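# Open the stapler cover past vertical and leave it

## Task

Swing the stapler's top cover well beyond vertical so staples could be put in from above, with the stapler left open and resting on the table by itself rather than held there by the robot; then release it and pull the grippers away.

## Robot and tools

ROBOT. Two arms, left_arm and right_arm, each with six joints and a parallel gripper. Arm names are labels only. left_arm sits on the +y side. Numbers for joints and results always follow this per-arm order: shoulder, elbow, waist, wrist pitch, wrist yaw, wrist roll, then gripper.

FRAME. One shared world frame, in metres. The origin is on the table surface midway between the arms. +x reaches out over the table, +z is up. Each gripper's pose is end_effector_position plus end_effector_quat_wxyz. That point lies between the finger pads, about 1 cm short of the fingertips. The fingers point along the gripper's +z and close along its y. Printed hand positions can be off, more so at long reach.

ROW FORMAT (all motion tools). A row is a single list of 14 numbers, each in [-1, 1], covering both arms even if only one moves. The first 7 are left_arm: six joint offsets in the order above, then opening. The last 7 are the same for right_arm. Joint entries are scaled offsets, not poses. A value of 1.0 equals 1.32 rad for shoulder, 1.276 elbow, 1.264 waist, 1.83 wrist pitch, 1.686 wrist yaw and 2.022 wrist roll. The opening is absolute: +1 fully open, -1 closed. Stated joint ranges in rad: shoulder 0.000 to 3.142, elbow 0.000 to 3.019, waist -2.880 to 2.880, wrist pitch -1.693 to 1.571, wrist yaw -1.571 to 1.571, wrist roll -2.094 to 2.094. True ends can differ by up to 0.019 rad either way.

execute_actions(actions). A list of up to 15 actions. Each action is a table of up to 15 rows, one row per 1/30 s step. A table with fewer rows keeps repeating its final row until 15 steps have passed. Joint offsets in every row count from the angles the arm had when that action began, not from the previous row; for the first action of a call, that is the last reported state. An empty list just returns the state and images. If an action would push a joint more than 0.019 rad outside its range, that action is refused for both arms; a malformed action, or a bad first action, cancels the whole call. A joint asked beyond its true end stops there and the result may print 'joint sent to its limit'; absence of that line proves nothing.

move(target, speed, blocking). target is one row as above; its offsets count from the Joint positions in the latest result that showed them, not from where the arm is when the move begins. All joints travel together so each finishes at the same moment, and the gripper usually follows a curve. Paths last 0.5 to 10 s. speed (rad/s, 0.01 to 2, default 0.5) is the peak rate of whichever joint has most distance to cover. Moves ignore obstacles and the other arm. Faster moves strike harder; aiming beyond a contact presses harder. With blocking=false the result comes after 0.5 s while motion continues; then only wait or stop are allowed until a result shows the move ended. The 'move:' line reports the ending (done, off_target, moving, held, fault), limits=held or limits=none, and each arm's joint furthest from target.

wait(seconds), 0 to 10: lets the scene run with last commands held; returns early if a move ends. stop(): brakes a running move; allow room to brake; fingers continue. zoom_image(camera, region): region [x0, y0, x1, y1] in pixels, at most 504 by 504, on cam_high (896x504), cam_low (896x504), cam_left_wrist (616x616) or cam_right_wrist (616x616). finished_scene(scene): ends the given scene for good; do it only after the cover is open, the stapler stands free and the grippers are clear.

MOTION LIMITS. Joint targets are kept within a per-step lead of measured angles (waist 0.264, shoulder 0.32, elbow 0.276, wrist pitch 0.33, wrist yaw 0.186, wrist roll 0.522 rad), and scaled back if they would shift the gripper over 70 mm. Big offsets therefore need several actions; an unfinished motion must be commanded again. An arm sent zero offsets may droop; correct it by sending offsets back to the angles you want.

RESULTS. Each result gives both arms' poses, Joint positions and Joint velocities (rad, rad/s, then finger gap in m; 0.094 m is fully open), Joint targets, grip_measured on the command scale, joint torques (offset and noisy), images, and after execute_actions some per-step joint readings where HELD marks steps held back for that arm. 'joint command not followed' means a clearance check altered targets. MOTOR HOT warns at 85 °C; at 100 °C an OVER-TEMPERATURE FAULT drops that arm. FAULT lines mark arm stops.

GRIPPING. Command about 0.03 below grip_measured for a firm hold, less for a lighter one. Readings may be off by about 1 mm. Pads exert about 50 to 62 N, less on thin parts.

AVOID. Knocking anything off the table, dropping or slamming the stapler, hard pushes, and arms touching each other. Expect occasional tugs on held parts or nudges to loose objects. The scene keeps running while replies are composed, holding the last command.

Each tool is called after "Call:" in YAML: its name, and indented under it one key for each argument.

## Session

Call:
execute_actions:
  actions: []

Scene clock: 0.00 s.
left_arm: end_effector_position=(+0.5178, +0.3894, +0.2310) grip_measured=+1.000 end_effector_quat_wxyz=(-0.001, +0.442, +0.896, -0.048) | right_arm: end_effector_position=(+0.5389, +0.1723, +0.2147) grip_measured=+1.000 end_effector_quat_wxyz=(+0.732, -0.670, -0.069, +0.100)
Joint names: [shoulder, elbow, waist, wrist pitch, wrist yaw, wrist roll]
Joint positions: left_arm=[ 1.833  1.826  0.069 -1.616  0.08   1.031  0.094] | right_arm=[ 2.221  1.632  0.394  0.875 -1.241 -1.267  0.094]
Joint velocities: left_arm=[-0.005  0.022 -0.005  0.002 -0.051  0.022  0.   ] | right_arm=[-0.024 -0.002 -0.005  0.007  0.007  0.022  0.   ]
Joint torques (N m, as the arm reports them, + toward a larger angle): no reading
Joint targets: left_arm=[1.825 1.857 0.069 -1.616 0.080 1.031] | right_arm=[2.235 1.650 0.394 0.877 -1.241 -1.268]
camera_calibration (this result's frames):
cam_left_wrist: T_world_to_cam=[[-0.793231, -0.60298, 0.0848469, 0.622914], [-0.46543, 0.69024, 0.554025, -0.147031], [-0.392631, 0.39998, -0.828165, 0.362398], [0, 0, 0, 1]] pos_world=[0.567971, 0.332139, 0.328731]
cam_right_wrist: T_world_to_cam=[[0.0452459, -0.0836512, 0.995467, -0.223187], [0.922944, -0.377813, -0.073698, -0.413414], [0.382266, 0.922095, 0.0601108, -0.256245], [0, 0, 0, 1]] pos_world=[0.48961, 0.0614193, 0.20711]

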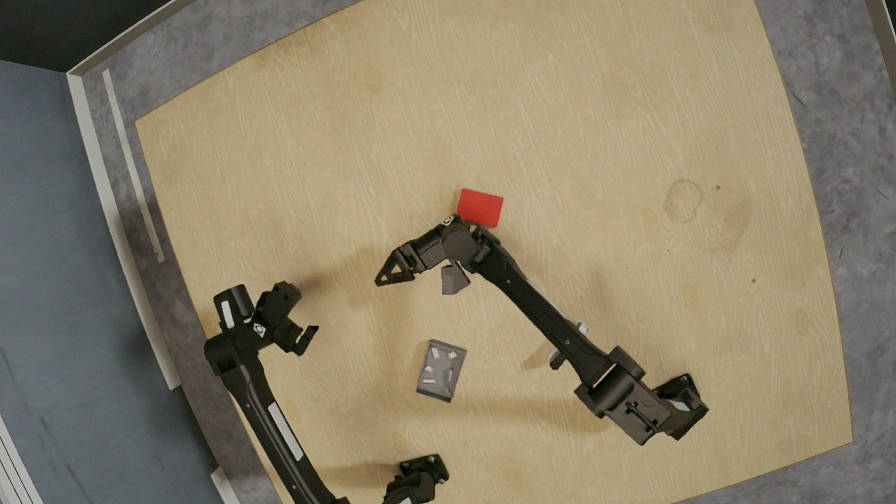

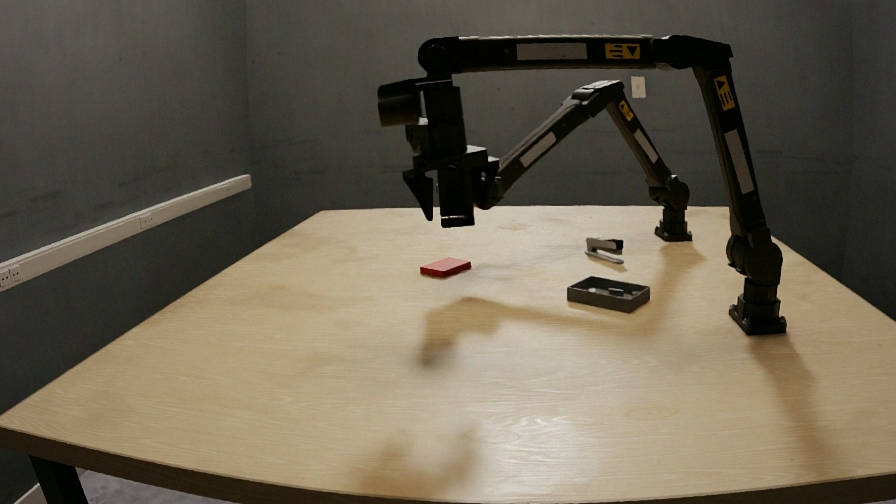

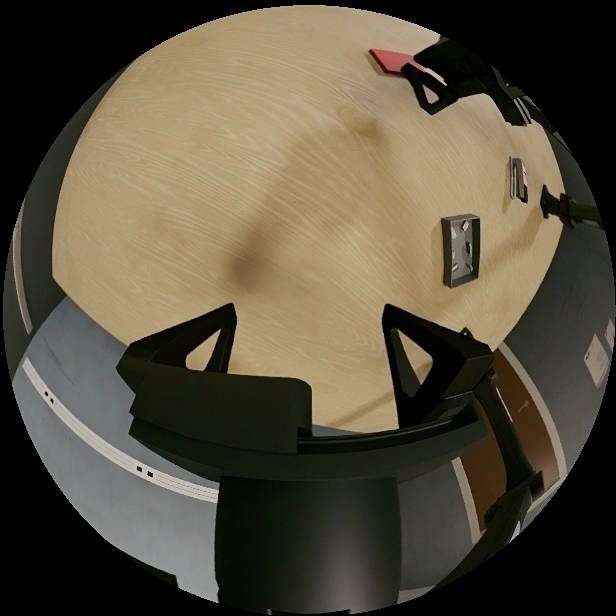

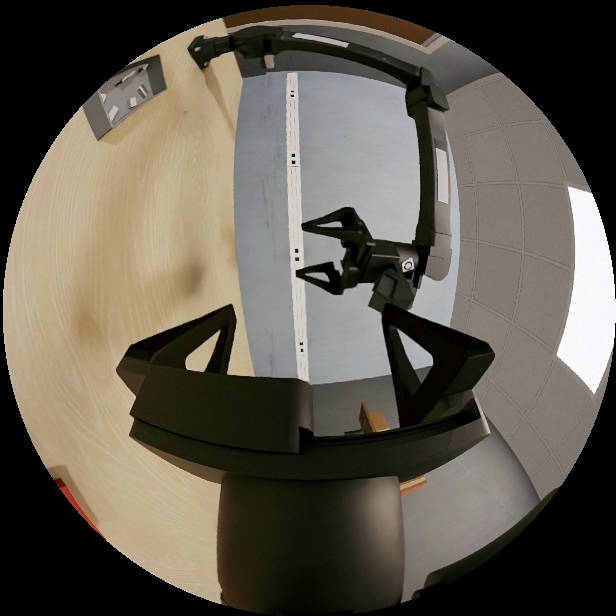

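Call:
move:
  target: [-0.19, -0.55, -0.10, 0.55, -0.08, -0.28, 1.0, -0.45, -0.235, 0.066, -0.623, 0.45, 0.730, 1.0]
  speed: 0.8

Scene clock: 19.87 s.
left_arm: end_effector_position=(+0.5182, +0.3482, +0.1142) grip_measured=+1.000 end_effector_quat_wxyz=(+0.220, +0.225, +0.946, +0.080) | right_arm: end_effector_position=(+0.4848, +0.1012, +0.2778) grip_measured=+1.000 end_effector_quat_wxyz=(+0.351, -0.296, +0.801, +0.384)
Joint names: [shoulder, elbow, waist, wrist pitch, wrist yaw, wrist roll]
Joint positions: left_arm=[ 1.602  1.131 -0.046 -0.629 -0.053  0.476  0.094] | right_arm=[ 1.632  1.342  0.47  -0.256 -0.486  0.2    0.094]
Joint velocities: left_arm=[ 0.005 -0.012 -0.005 -0.022  0.007  0.022  0.   ] | right_arm=[-0.005  0.007 -0.015 -0.022  0.007  0.022  0.   ]
Joint torques (N m, as the arm reports them, + toward a larger angle): left_arm=[-16.49   7.25  -0.19   1.64  -0.1   -0.02] | right_arm=[-20.37  10.16   1.23   1.37  -0.07   0.13]
Joint targets: left_arm=[1.582 1.125 -0.057 -0.610 -0.055 0.465] | right_arm=[1.628 1.332 0.477 -0.265 -0.482 0.209]
move: done; limits=none; left_arm: farthest joint: the shoulder, 0.020 radians from its target (0.251 radians at the start); right_arm: farthest joint: the elbow, 0.010 radians from its target (0.300 radians at the start)
camera_calibration (this result's frames):
cam_left_wrist: T_world_to_cam=[[-0.392286, -0.88479, -0.251511, 0.536996], [-0.913586, 0.34293, 0.218542, 0.337763], [-0.107113, 0.315508, -0.942858, 0.176926], [0, 0, 0, 1]] pos_world=[0.538183, 0.303478, 0.228061]
cam_right_wrist: T_world_to_cam=[[0.74854, -0.528329, -0.400695, -0.197594], [-0.659698, -0.654404, -0.369532, 0.491707], [-0.0669816, 0.540947, -0.838385, 0.33215], [0, 0, 0, 1]] pos_world=[0.494533, 0.0377049, 0.380996]

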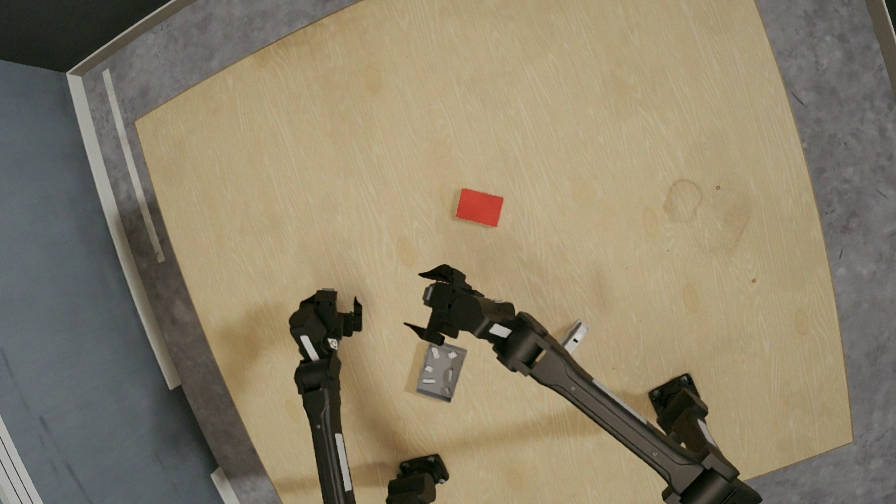

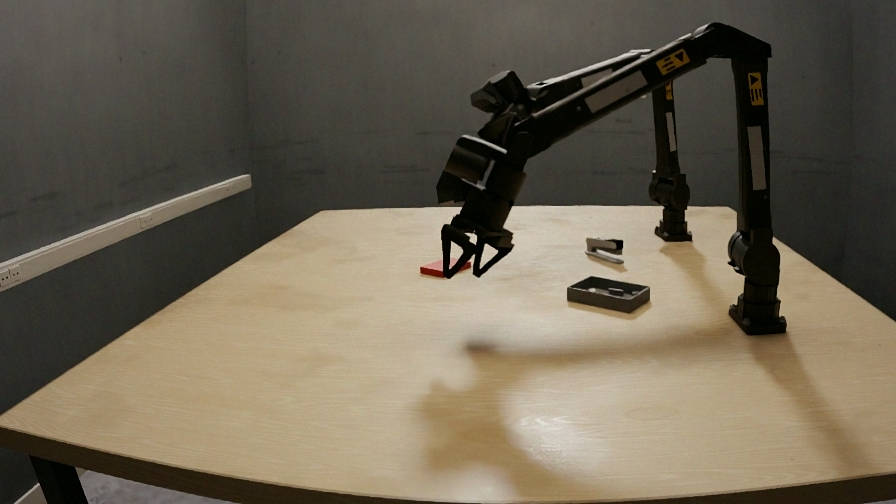

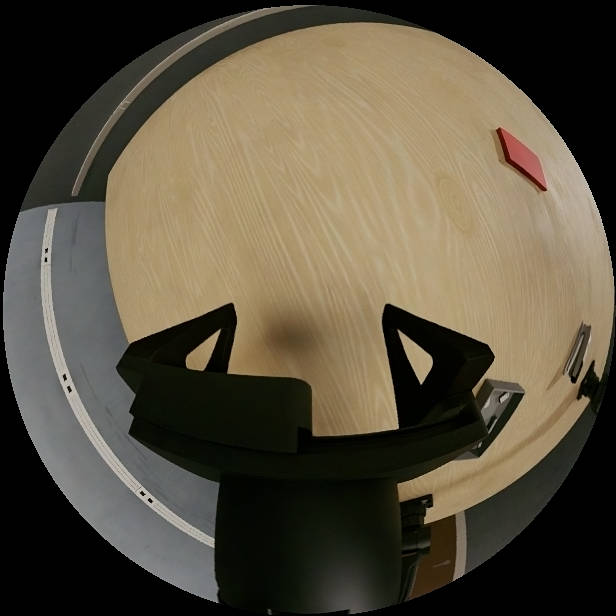

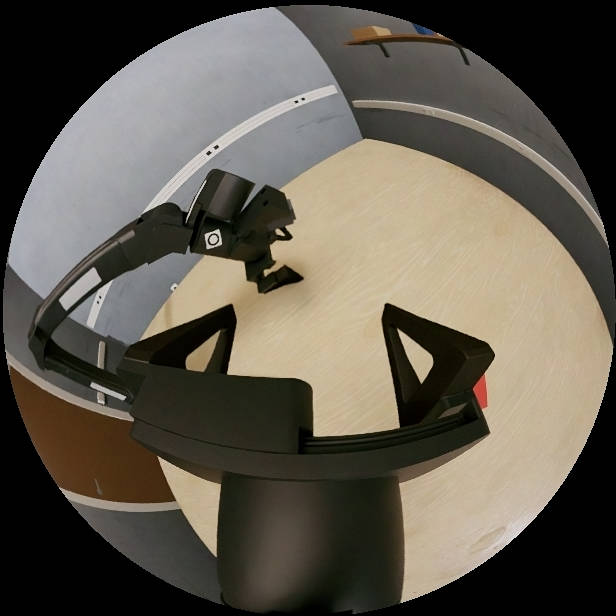

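Call:
move:
  target: [-0.278, -0.608, -0.60, 0.5836, -0.079, -0.297, 1.0, -0.339, -0.253, 0.0775, -0.634, 0.2906, 0.740, 1.0]
  speed: 0.8

Scene clock: 28.07 s.
left_arm: end_effector_position=(+0.2946, +0.0740, +0.1046) grip_measured=+1.000 end_effector_quat_wxyz=(+0.505, +0.222, +0.821, -0.147) | right_arm: end_effector_position=(+0.2309, -0.1487, +0.2000) grip_measured=+1.000 end_effector_quat_wxyz=(+0.000, +0.465, +0.885, -0.000)
Joint names: [shoulder, elbow, waist, wrist pitch, wrist yaw, wrist roll]
Joint positions: left_arm=[ 1.246  0.359 -0.797  0.415 -0.184 -0.113  0.094] | right_arm=[ 1.189  1.027  0.559 -1.409  0.001  1.688  0.094]
Joint velocities: left_arm=[-0.024 -0.002 -0.005  0.002  0.037  0.007  0.   ] | right_arm=[-0.015  0.007  0.005  0.007  0.081 -0.037  0.   ]
Joint torques (N m, as the arm reports them, + toward a larger angle): left_arm=[-7.31  5.88  0.07  2.34 -0.19 -0.01] | right_arm=[-9.86  9.04  1.33 -0.06  0.22  0.16]
Joint targets: left_arm=[1.236 0.355 -0.805 0.439 -0.186 -0.124] | right_arm=[1.184 1.019 0.568 -1.417 0.004 1.696]
move: off_target (left_arm); limits=none; left_arm: farthest joint: the wrist pitch, 0.024 radians from its target (1.068 radians at the start); right_arm: farthest joint: the waist, 0.009 radians from its target (0.098 radians at the start)
camera_calibration (this result's frames):
cam_left_wrist: T_world_to_cam=[[-0.514254, -0.857512, 0.0146978, 0.210391], [-0.765486, 0.451203, -0.458745, 0.248875], [0.386748, -0.247163, -0.888446, 0.120863], [0, 0, 0, 1]] pos_world=[0.251961, 0.0979928, 0.218458]
cam_right_wrist: T_world_to_cam=[[-0.818487, -0.574525, 0.000414746, 0.104025], [-0.464121, 0.661628, 0.588931, 0.0907474], [-0.33863, 0.48184, -0.808183, 0.433009], [0, 0, 0, 1]] pos_world=[0.273891, -0.208917, 0.296464]

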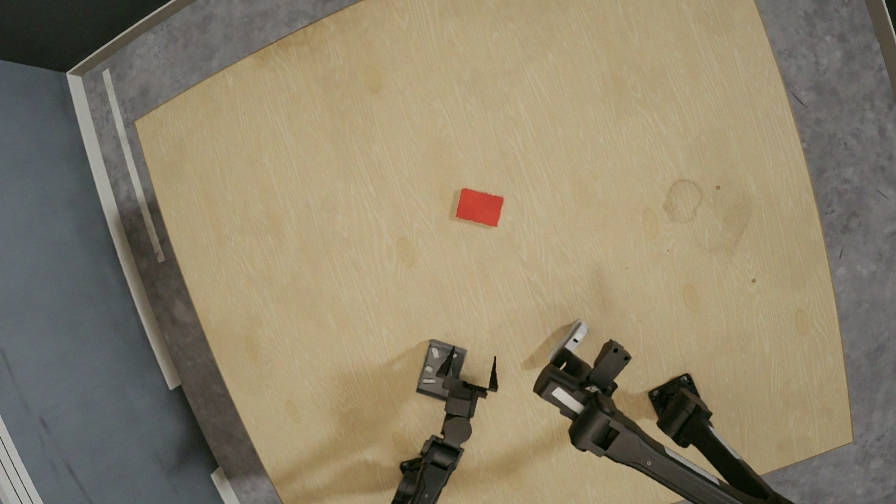

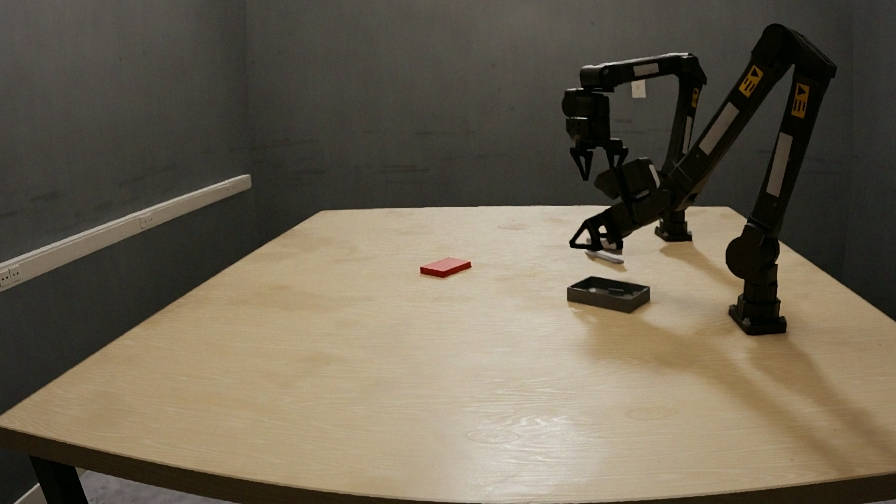

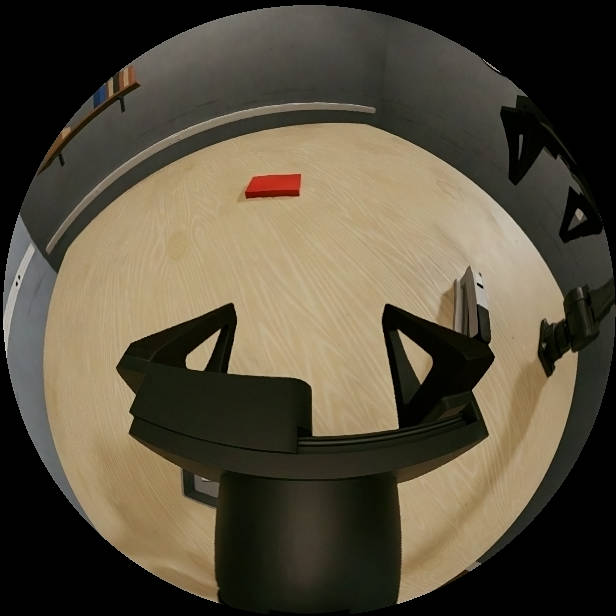

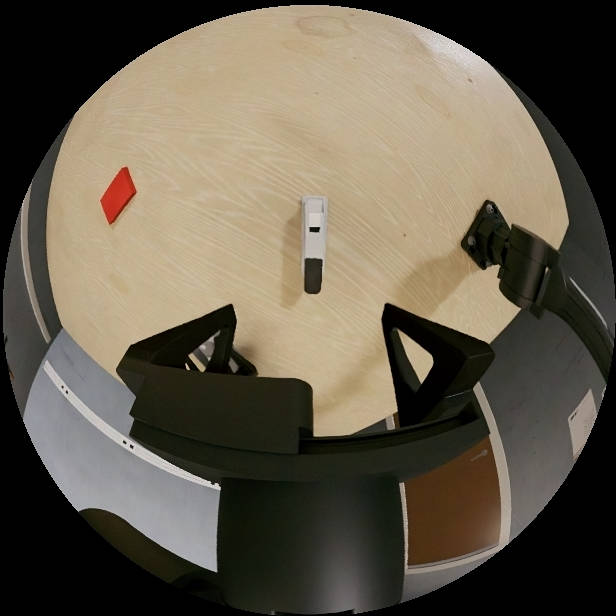

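Call:
zoom_image:
  camera: "cam_right_wrist"
  region: [250, 180, 376, 306]

Region (250, 180, 376, 306) of cam_right_wrist's 616x616 image, scaled by 4.000, with more detail than that image has.

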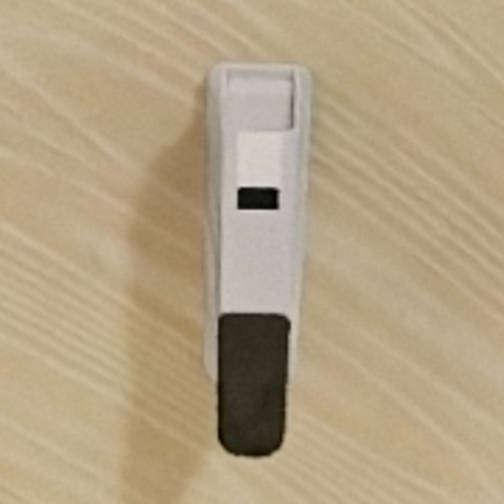

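Call:
move:
  target: [0.0773, -0.002, -0.3446, 0.016, -0.001, -0.005, 0.2, 0.0519, -0.1466, 0.0634, 0.1300, 0.0, 0.0401, -0.35]
  speed: 0.4

Scene clock: 44.60 s.
left_arm: end_effector_position=(+0.1521, -0.0354, +0.0668) grip_measured=+0.202 end_effector_quat_wxyz=(+0.432, +0.407, +0.773, -0.226) | right_arm: end_effector_position=(+0.2112, -0.1356, +0.1188) grip_measured=-0.348 end_effector_quat_wxyz=(+0.000, +0.465, +0.885, -0.001)
Joint names: [shoulder, elbow, waist, wrist pitch, wrist yaw, wrist roll]
Joint positions: left_arm=[ 1.343  0.359 -1.226  0.419 -0.184 -0.113  0.056] | right_arm=[ 1.239  0.847  0.631 -1.18   0.001  1.76   0.031]
Joint velocities: left_arm=[ 0.005 -0.012 -0.005 -0.002 -0.007 -0.022 -0.001] | right_arm=[-0.005  0.002 -0.005 -0.002 -0.007 -0.022 -0.001]
Joint torques (N m, as the arm reports them, + toward a larger angle): left_arm=[-6.63  5.41  0.25  2.37 -0.16 -0.03] | right_arm=[-8.26  8.51  1.27  0.53  0.06  0.11]
Joint targets: left_arm=[1.348 0.357 -1.233 0.444 -0.186 -0.123] | right_arm=[1.258 0.840 0.639 -1.171 0.001 1.769]
move: off_target (left_arm); limits=none; left_arm: farthest joint: the wrist pitch, 0.025 radians from its target (0.030 radians at the start); right_arm: farthest joint: the shoulder, 0.018 radians from its target (0.069 radians at the start)
camera_calibration (this result's frames):
cam_left_wrist: T_world_to_cam=[[-0.824155, -0.566346, -0.00464803, 0.102528], [-0.523144, 0.764379, -0.376889, 0.140537], [0.217002, -0.308183, -0.926247, 0.141582], [0, 0, 0, 1]] pos_world=[0.127297, -0.00572362, 0.184583]
cam_right_wrist: T_world_to_cam=[[-0.818486, -0.574524, 0.00187336, 0.0952992], [-0.463507, 0.662248, 0.588718, 0.12072], [-0.339473, 0.480989, -0.808336, 0.354519], [0, 0, 0, 1]] pos_world=[0.254305, -0.195714, 0.215322]

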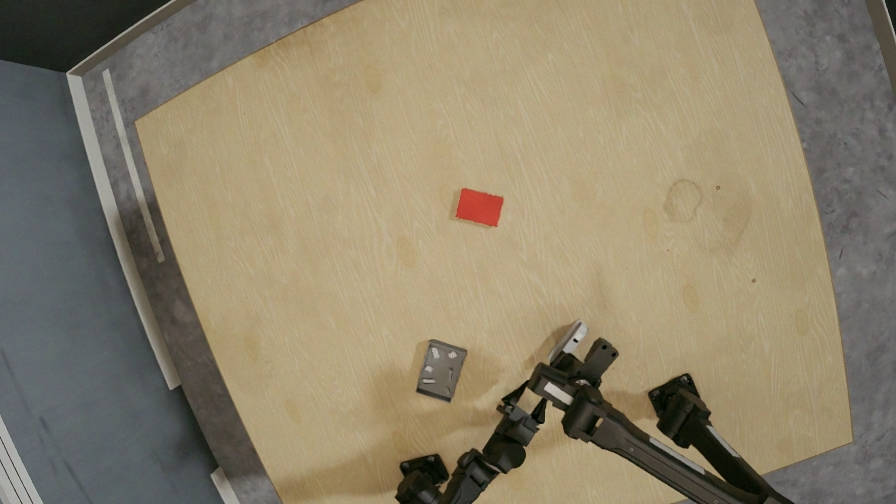

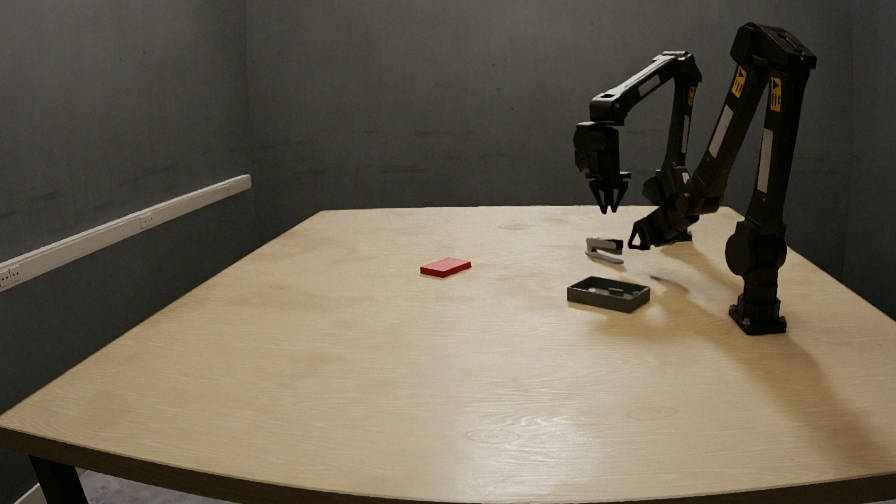

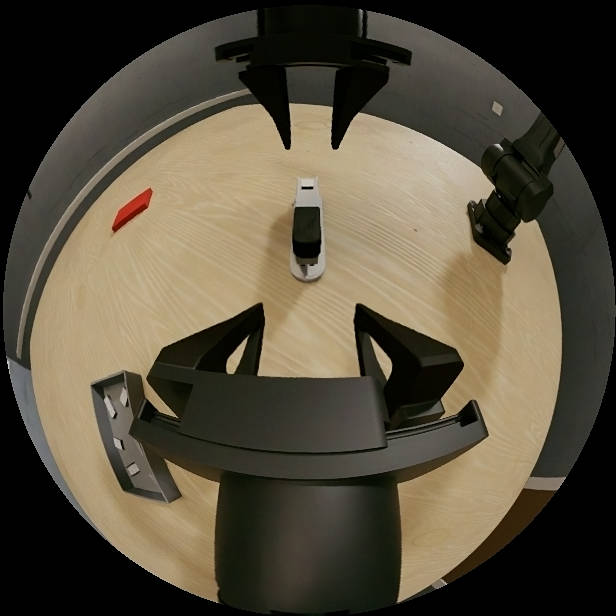

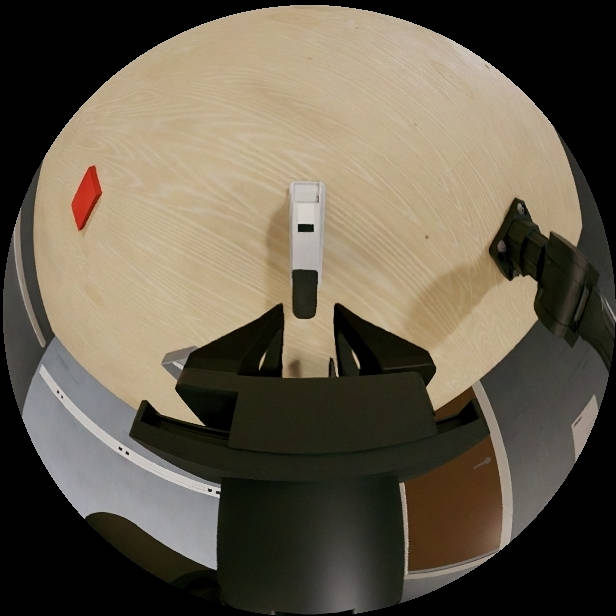

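Call:
execute_actions:
  actions: []

Scene clock: 60.83 s.
left_arm: end_effector_position=(+0.1521, -0.0354, +0.0668) grip_measured=+0.202 end_effector_quat_wxyz=(+0.432, +0.407, +0.773, -0.226) | right_arm: end_effector_position=(+0.2112, -0.1356, +0.1188) grip_measured=-0.348 end_effector_quat_wxyz=(+0.000, +0.465, +0.885, -0.001)
Joint names: [shoulder, elbow, waist, wrist pitch, wrist yaw, wrist roll]
Joint positions: left_arm=[ 1.343  0.359 -1.226  0.419 -0.184 -0.113  0.056] | right_arm=[ 1.239  0.847  0.631 -1.18   0.001  1.761  0.031]
Joint velocities: left_arm=[-0.015 -0.012  0.005  0.007 -0.022  0.037  0.001] | right_arm=[ 0.015 -0.002 -0.015 -0.017 -0.007  0.095 -0.001]
Joint torques (N m, as the arm reports them, + toward a larger angle): left_arm=[-6.55  5.32  0.05  2.26 -0.16 -0.02] | right_arm=[-7.85  8.62  1.23  0.53  0.07  0.12]
Joint targets: left_arm=[1.348 0.357 -1.233 0.444 -0.186 -0.123] | right_arm=[1.258 0.840 0.639 -1.171 0.001 1.769]
camera_calibration (this result's frames):
cam_left_wrist: T_world_to_cam=[[-0.824155, -0.566346, -0.00464803, 0.102528], [-0.523144, 0.764379, -0.376889, 0.140537], [0.217002, -0.308183, -0.926247, 0.141582], [0, 0, 0, 1]] pos_world=[0.127297, -0.00572362, 0.184583]
cam_right_wrist: T_world_to_cam=[[-0.818705, -0.574211, 0.00187303, 0.0953879], [-0.463255, 0.662425, 0.588718, 0.12069], [-0.339289, 0.481119, -0.808336, 0.354497], [0, 0, 0, 1]] pos_world=[0.254282, -0.195731, 0.215322]

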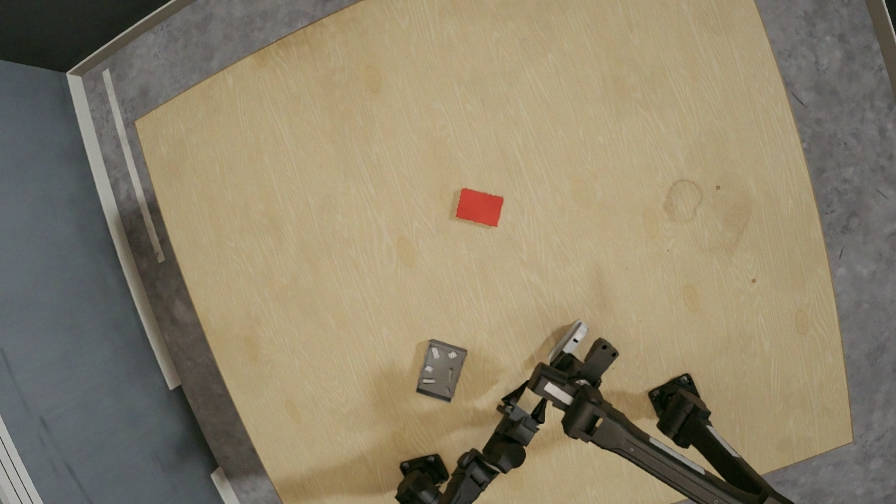

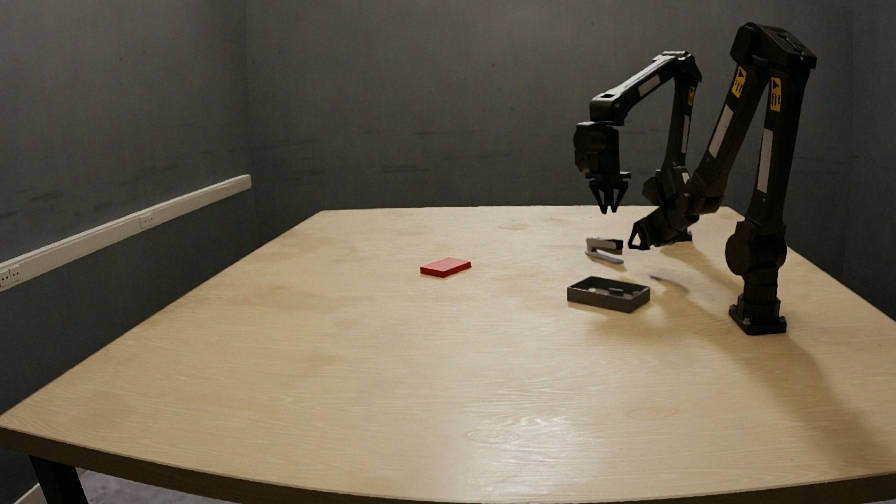

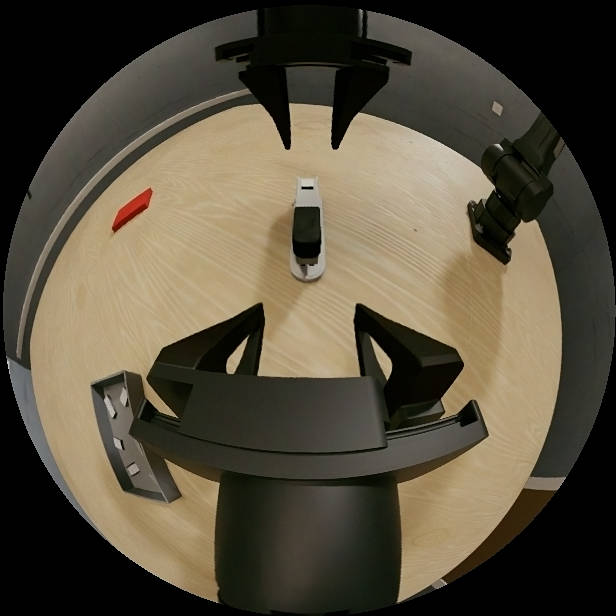

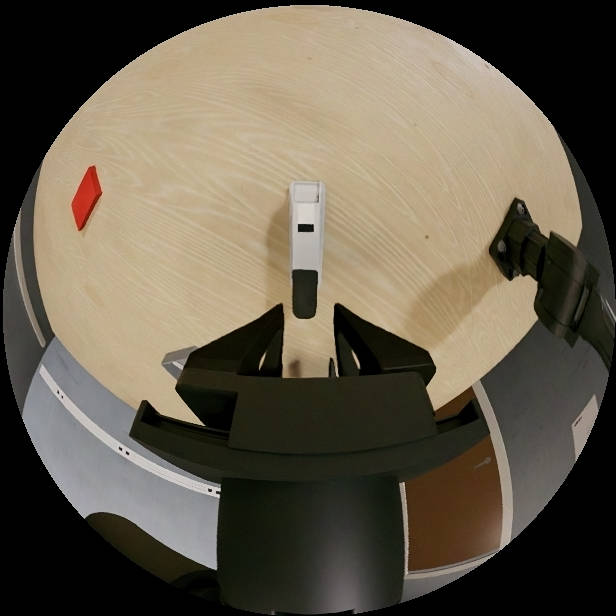

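Call:
move:
  target: [0.1940,0.1351,0.0364,0.0814,0.0209,0.0146,0.2, 0.0645,-0.0628,0.0063,0.0817,0.0,0.004,-0.35]
  speed: 0.3

Scene clock: 90.50 s.
left_arm: end_effector_position=(+0.1830, -0.0837, +0.0352) grip_measured=+0.202 end_effector_quat_wxyz=(+0.430, +0.408, +0.773, -0.227) | right_arm: end_effector_position=(+0.2127, -0.1341, +0.0746) grip_measured=-0.348 end_effector_quat_wxyz=(+0.000, +0.465, +0.885, +0.000)
Joint names: [shoulder, elbow, waist, wrist pitch, wrist yaw, wrist roll]
Joint positions: left_arm=[ 1.598  0.49  -1.193  0.545 -0.151 -0.095  0.056] | right_arm=[ 1.305  0.774  0.631 -1.039  0.001  1.761  0.031]
Joint velocities: left_arm=[-0.015 -0.002 -0.005 -0.012  0.051  0.007  0.   ] | right_arm=[ 0.005  0.012 -0.015  0.012 -0.037 -0.022  0.001]
Joint torques (N m, as the arm reports them, + toward a larger angle): left_arm=[-10.16   7.72   1.44   2.3    0.03   0.16] | right_arm=[-8.23  7.92  1.31  0.53  0.07  0.12]
Joint targets: left_arm=[1.599 0.532 -1.181 0.568 -0.149 -0.083] | right_arm=[1.324 0.767 0.639 -1.031 0.001 1.769]
move: off_target (left_arm); limits=none; left_arm: farthest joint: the elbow, 0.041 radians from its target (0.172 radians at the start); right_arm: farthest joint: the shoulder, 0.019 radians from its target (0.085 radians at the start)
camera_calibration (this result's frames):
cam_left_wrist: T_world_to_cam=[[-0.826385, -0.5631, -0.00228361, 0.101079], [-0.521367, 0.766659, -0.374713, 0.181493], [0.212752, -0.308467, -0.927138, 0.0914756], [0, 0, 0, 1]] pos_world=[0.158693, -0.0540082, 0.153049]
cam_right_wrist: T_world_to_cam=[[-0.818925, -0.5739, -0.000378321, 0.0977773], [-0.463948, 0.661641, 0.589054, 0.146466], [-0.337808, 0.482566, -0.808094, 0.318352], [0, 0, 0, 1]] pos_world=[0.255566, -0.194419, 0.171019]

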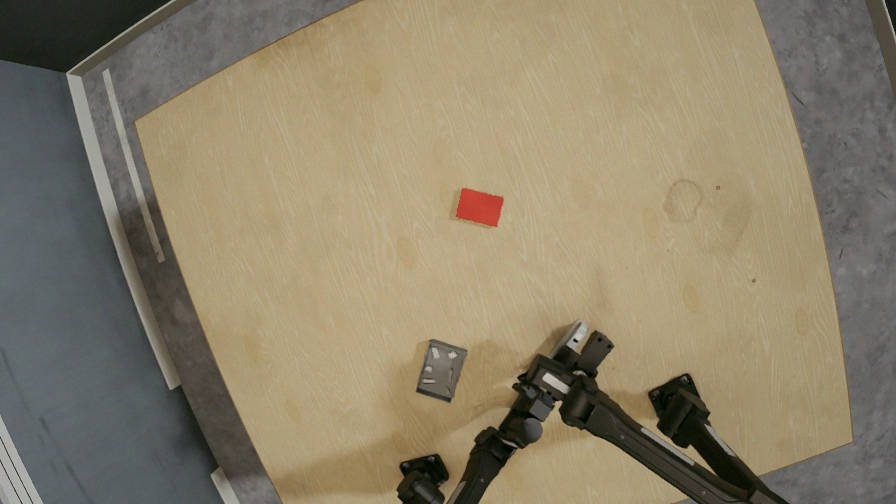

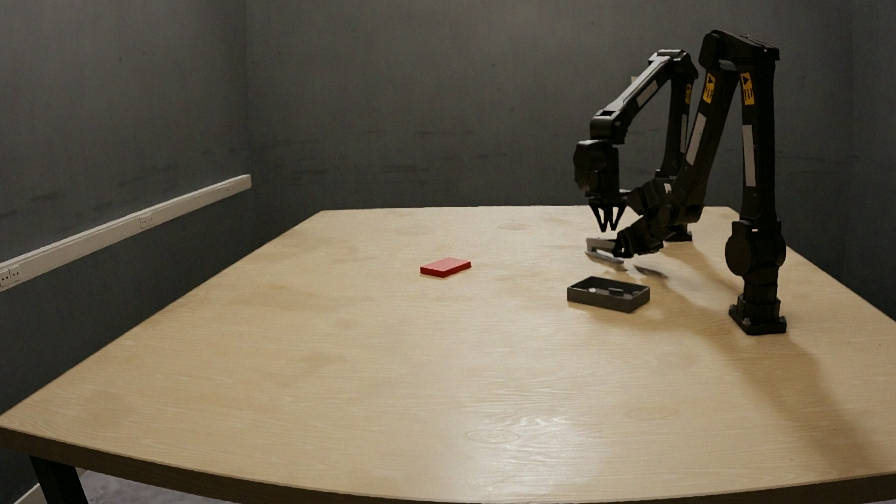

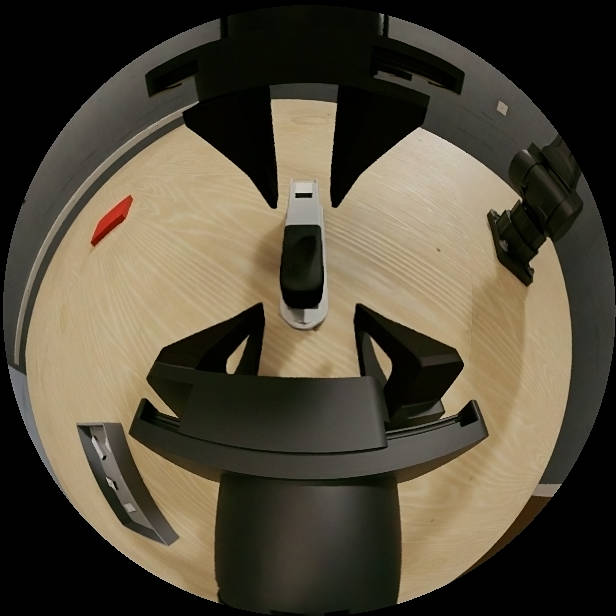

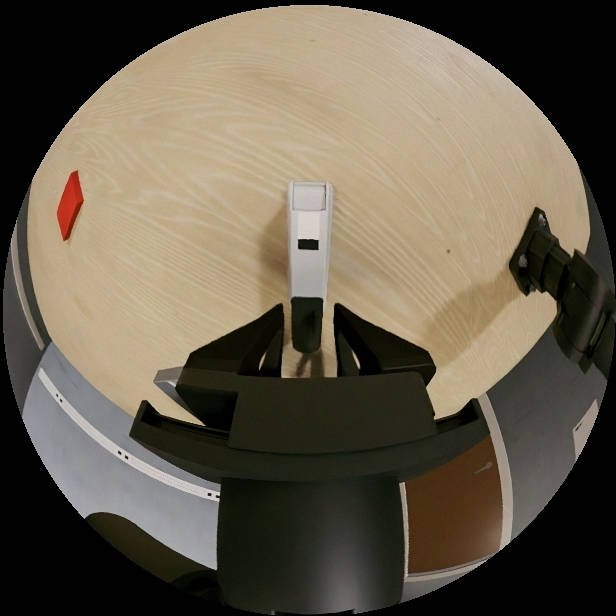

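Call:
zoom_image:
  camera: "cam_left_wrist"
  region: [228, 160, 388, 380]

Call:
zoom_image:
  camera: "cam_right_wrist"
  region: [248, 240, 368, 380]

Region (228, 160, 388, 380) of cam_left_wrist's 616x616 image, scaled by 2.291, with more detail than that image has; it fills the left 367 columns of this view, and the rest is white.

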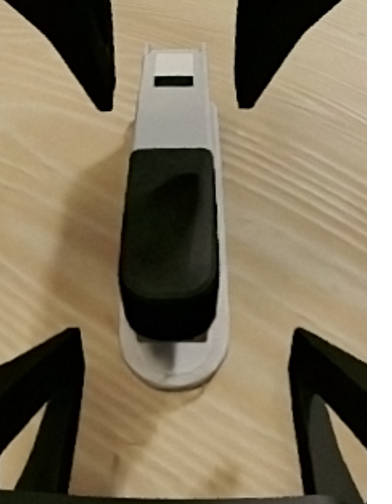

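Region (248, 240, 368, 380) of cam_right_wrist's 616x616 image, scaled by 3.600, with more detail than that image has; it fills the left 432 columns of this view, and the rest is white.

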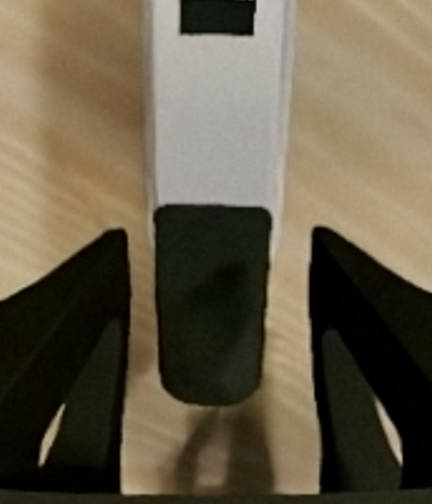

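Call:
move:
  target: [0.0851,0.0895,0.0267,0.0360,0.0091,0.0104,0.2, 0.0479,-0.0297,0.0063,0.0450,0.0,0.004,-0.35]
  speed: 0.15

Scene clock: 102.73 s.
left_arm: end_effector_position=(+0.2029, -0.1074, +0.0212) grip_measured=+0.202 end_effector_quat_wxyz=(+0.433, +0.405, +0.772, -0.228) | right_arm: end_effector_position=(+0.2139, -0.1329, +0.0523) grip_measured=-0.348 end_effector_quat_wxyz=(+0.001, +0.465, +0.885, +0.001)
Joint names: [shoulder, elbow, waist, wrist pitch, wrist yaw, wrist roll]
Joint positions: left_arm=[ 1.705  0.565 -1.172  0.587 -0.138 -0.086  0.056] | right_arm=[ 1.347  0.744  0.631 -0.965  0.001  1.761  0.031]
Joint velocities: left_arm=[-0.005 -0.002 -0.015 -0.007  0.007  0.022 -0.   ] | right_arm=[-0.015 -0.012  0.015 -0.002 -0.022  0.007 -0.   ]
Joint torques (N m, as the arm reports them, + toward a larger angle): left_arm=[-11.23   7.36   1.58   2.28   0.04   0.17] | right_arm=[-8.61  7.63  1.25  0.55  0.07  0.12]
Joint targets: left_arm=[1.710 0.605 -1.159 0.611 -0.135 -0.074] | right_arm=[1.368 0.736 0.639 -0.957 0.001 1.769]
move: off_target (left_arm, right_arm); limits=none; left_arm: farthest joint: the elbow, 0.039 radians from its target (0.114 radians at the start); right_arm: farthest joint: the shoulder, 0.021 radians from its target (0.063 radians at the start)
camera_calibration (this result's frames):
cam_left_wrist: T_world_to_cam=[[-0.823416, -0.567436, -0.00144279, 0.103131], [-0.523794, 0.76106, -0.382658, 0.204862], [0.218232, -0.314331, -0.923889, 0.0650786], [0, 0, 0, 1]] pos_world=[0.178023, -0.076936, 0.138666]
cam_right_wrist: T_world_to_cam=[[-0.818924, -0.573899, -0.00187901, 0.0995812], [-0.464578, 0.661, 0.589276, 0.159355], [-0.336943, 0.483445, -0.80793, 0.300103], [0, 0, 0, 1]] pos_world=[0.2567, -0.193268, 0.148745]

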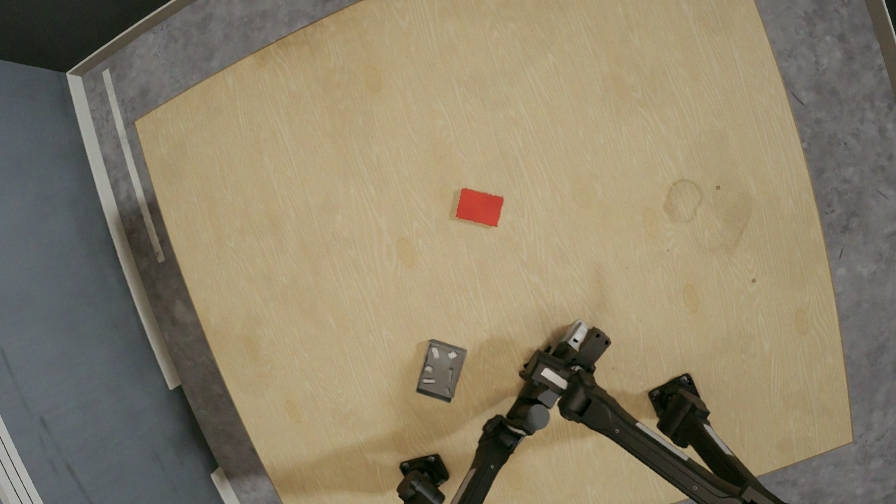

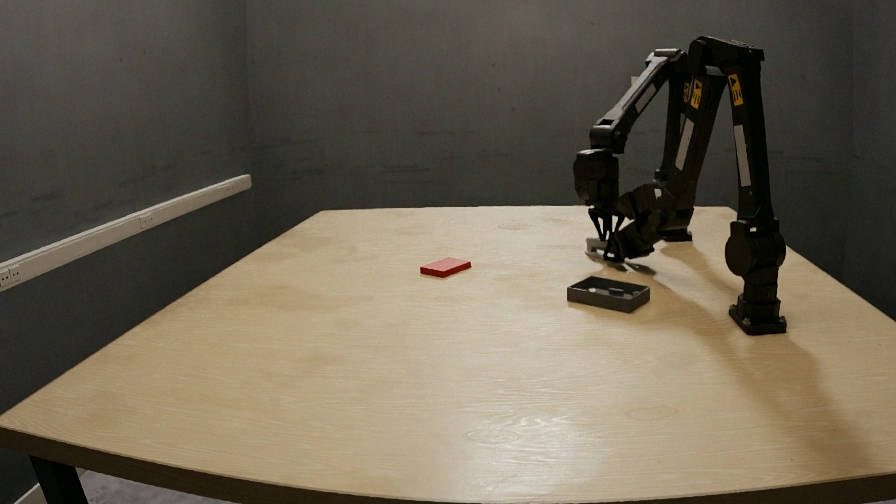

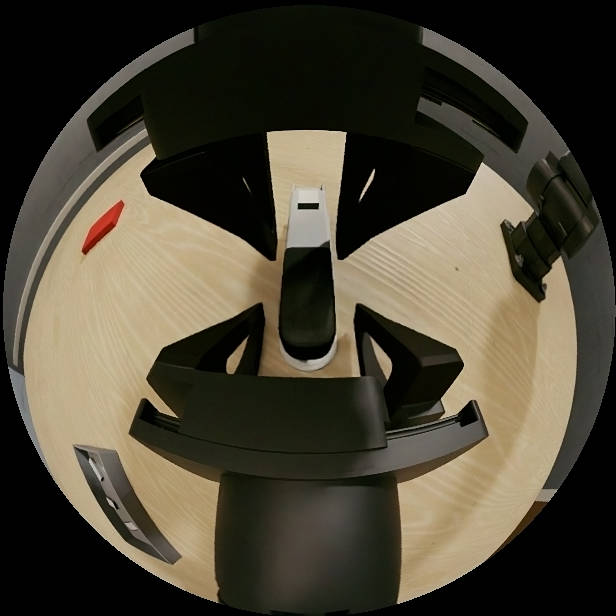

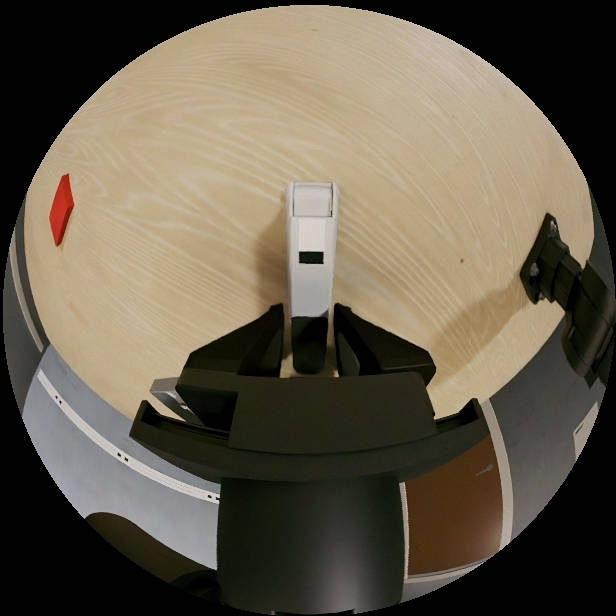

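Call:
zoom_image:
  camera: "cam_left_wrist"
  region: [228, 180, 388, 390]

Call:
zoom_image:
  camera: "cam_low"
  region: [540, 180, 720, 290]

Region (228, 180, 388, 390) of cam_left_wrist's 616x616 image, scaled by 2.400, with more detail than that image has; it fills the left 384 columns of this view, and the rest is white.

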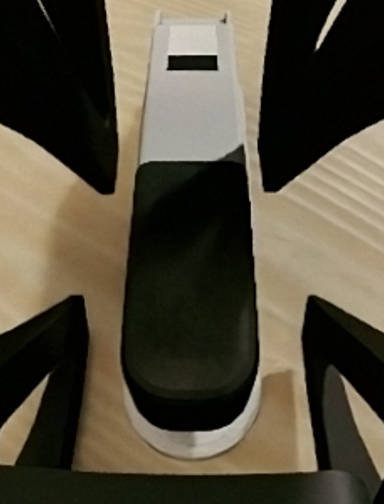

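Region (540, 180, 720, 290) of cam_low's 896x504 image, scaled by 2.800, with more detail than that image has.

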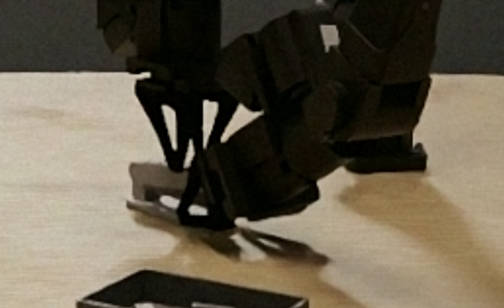

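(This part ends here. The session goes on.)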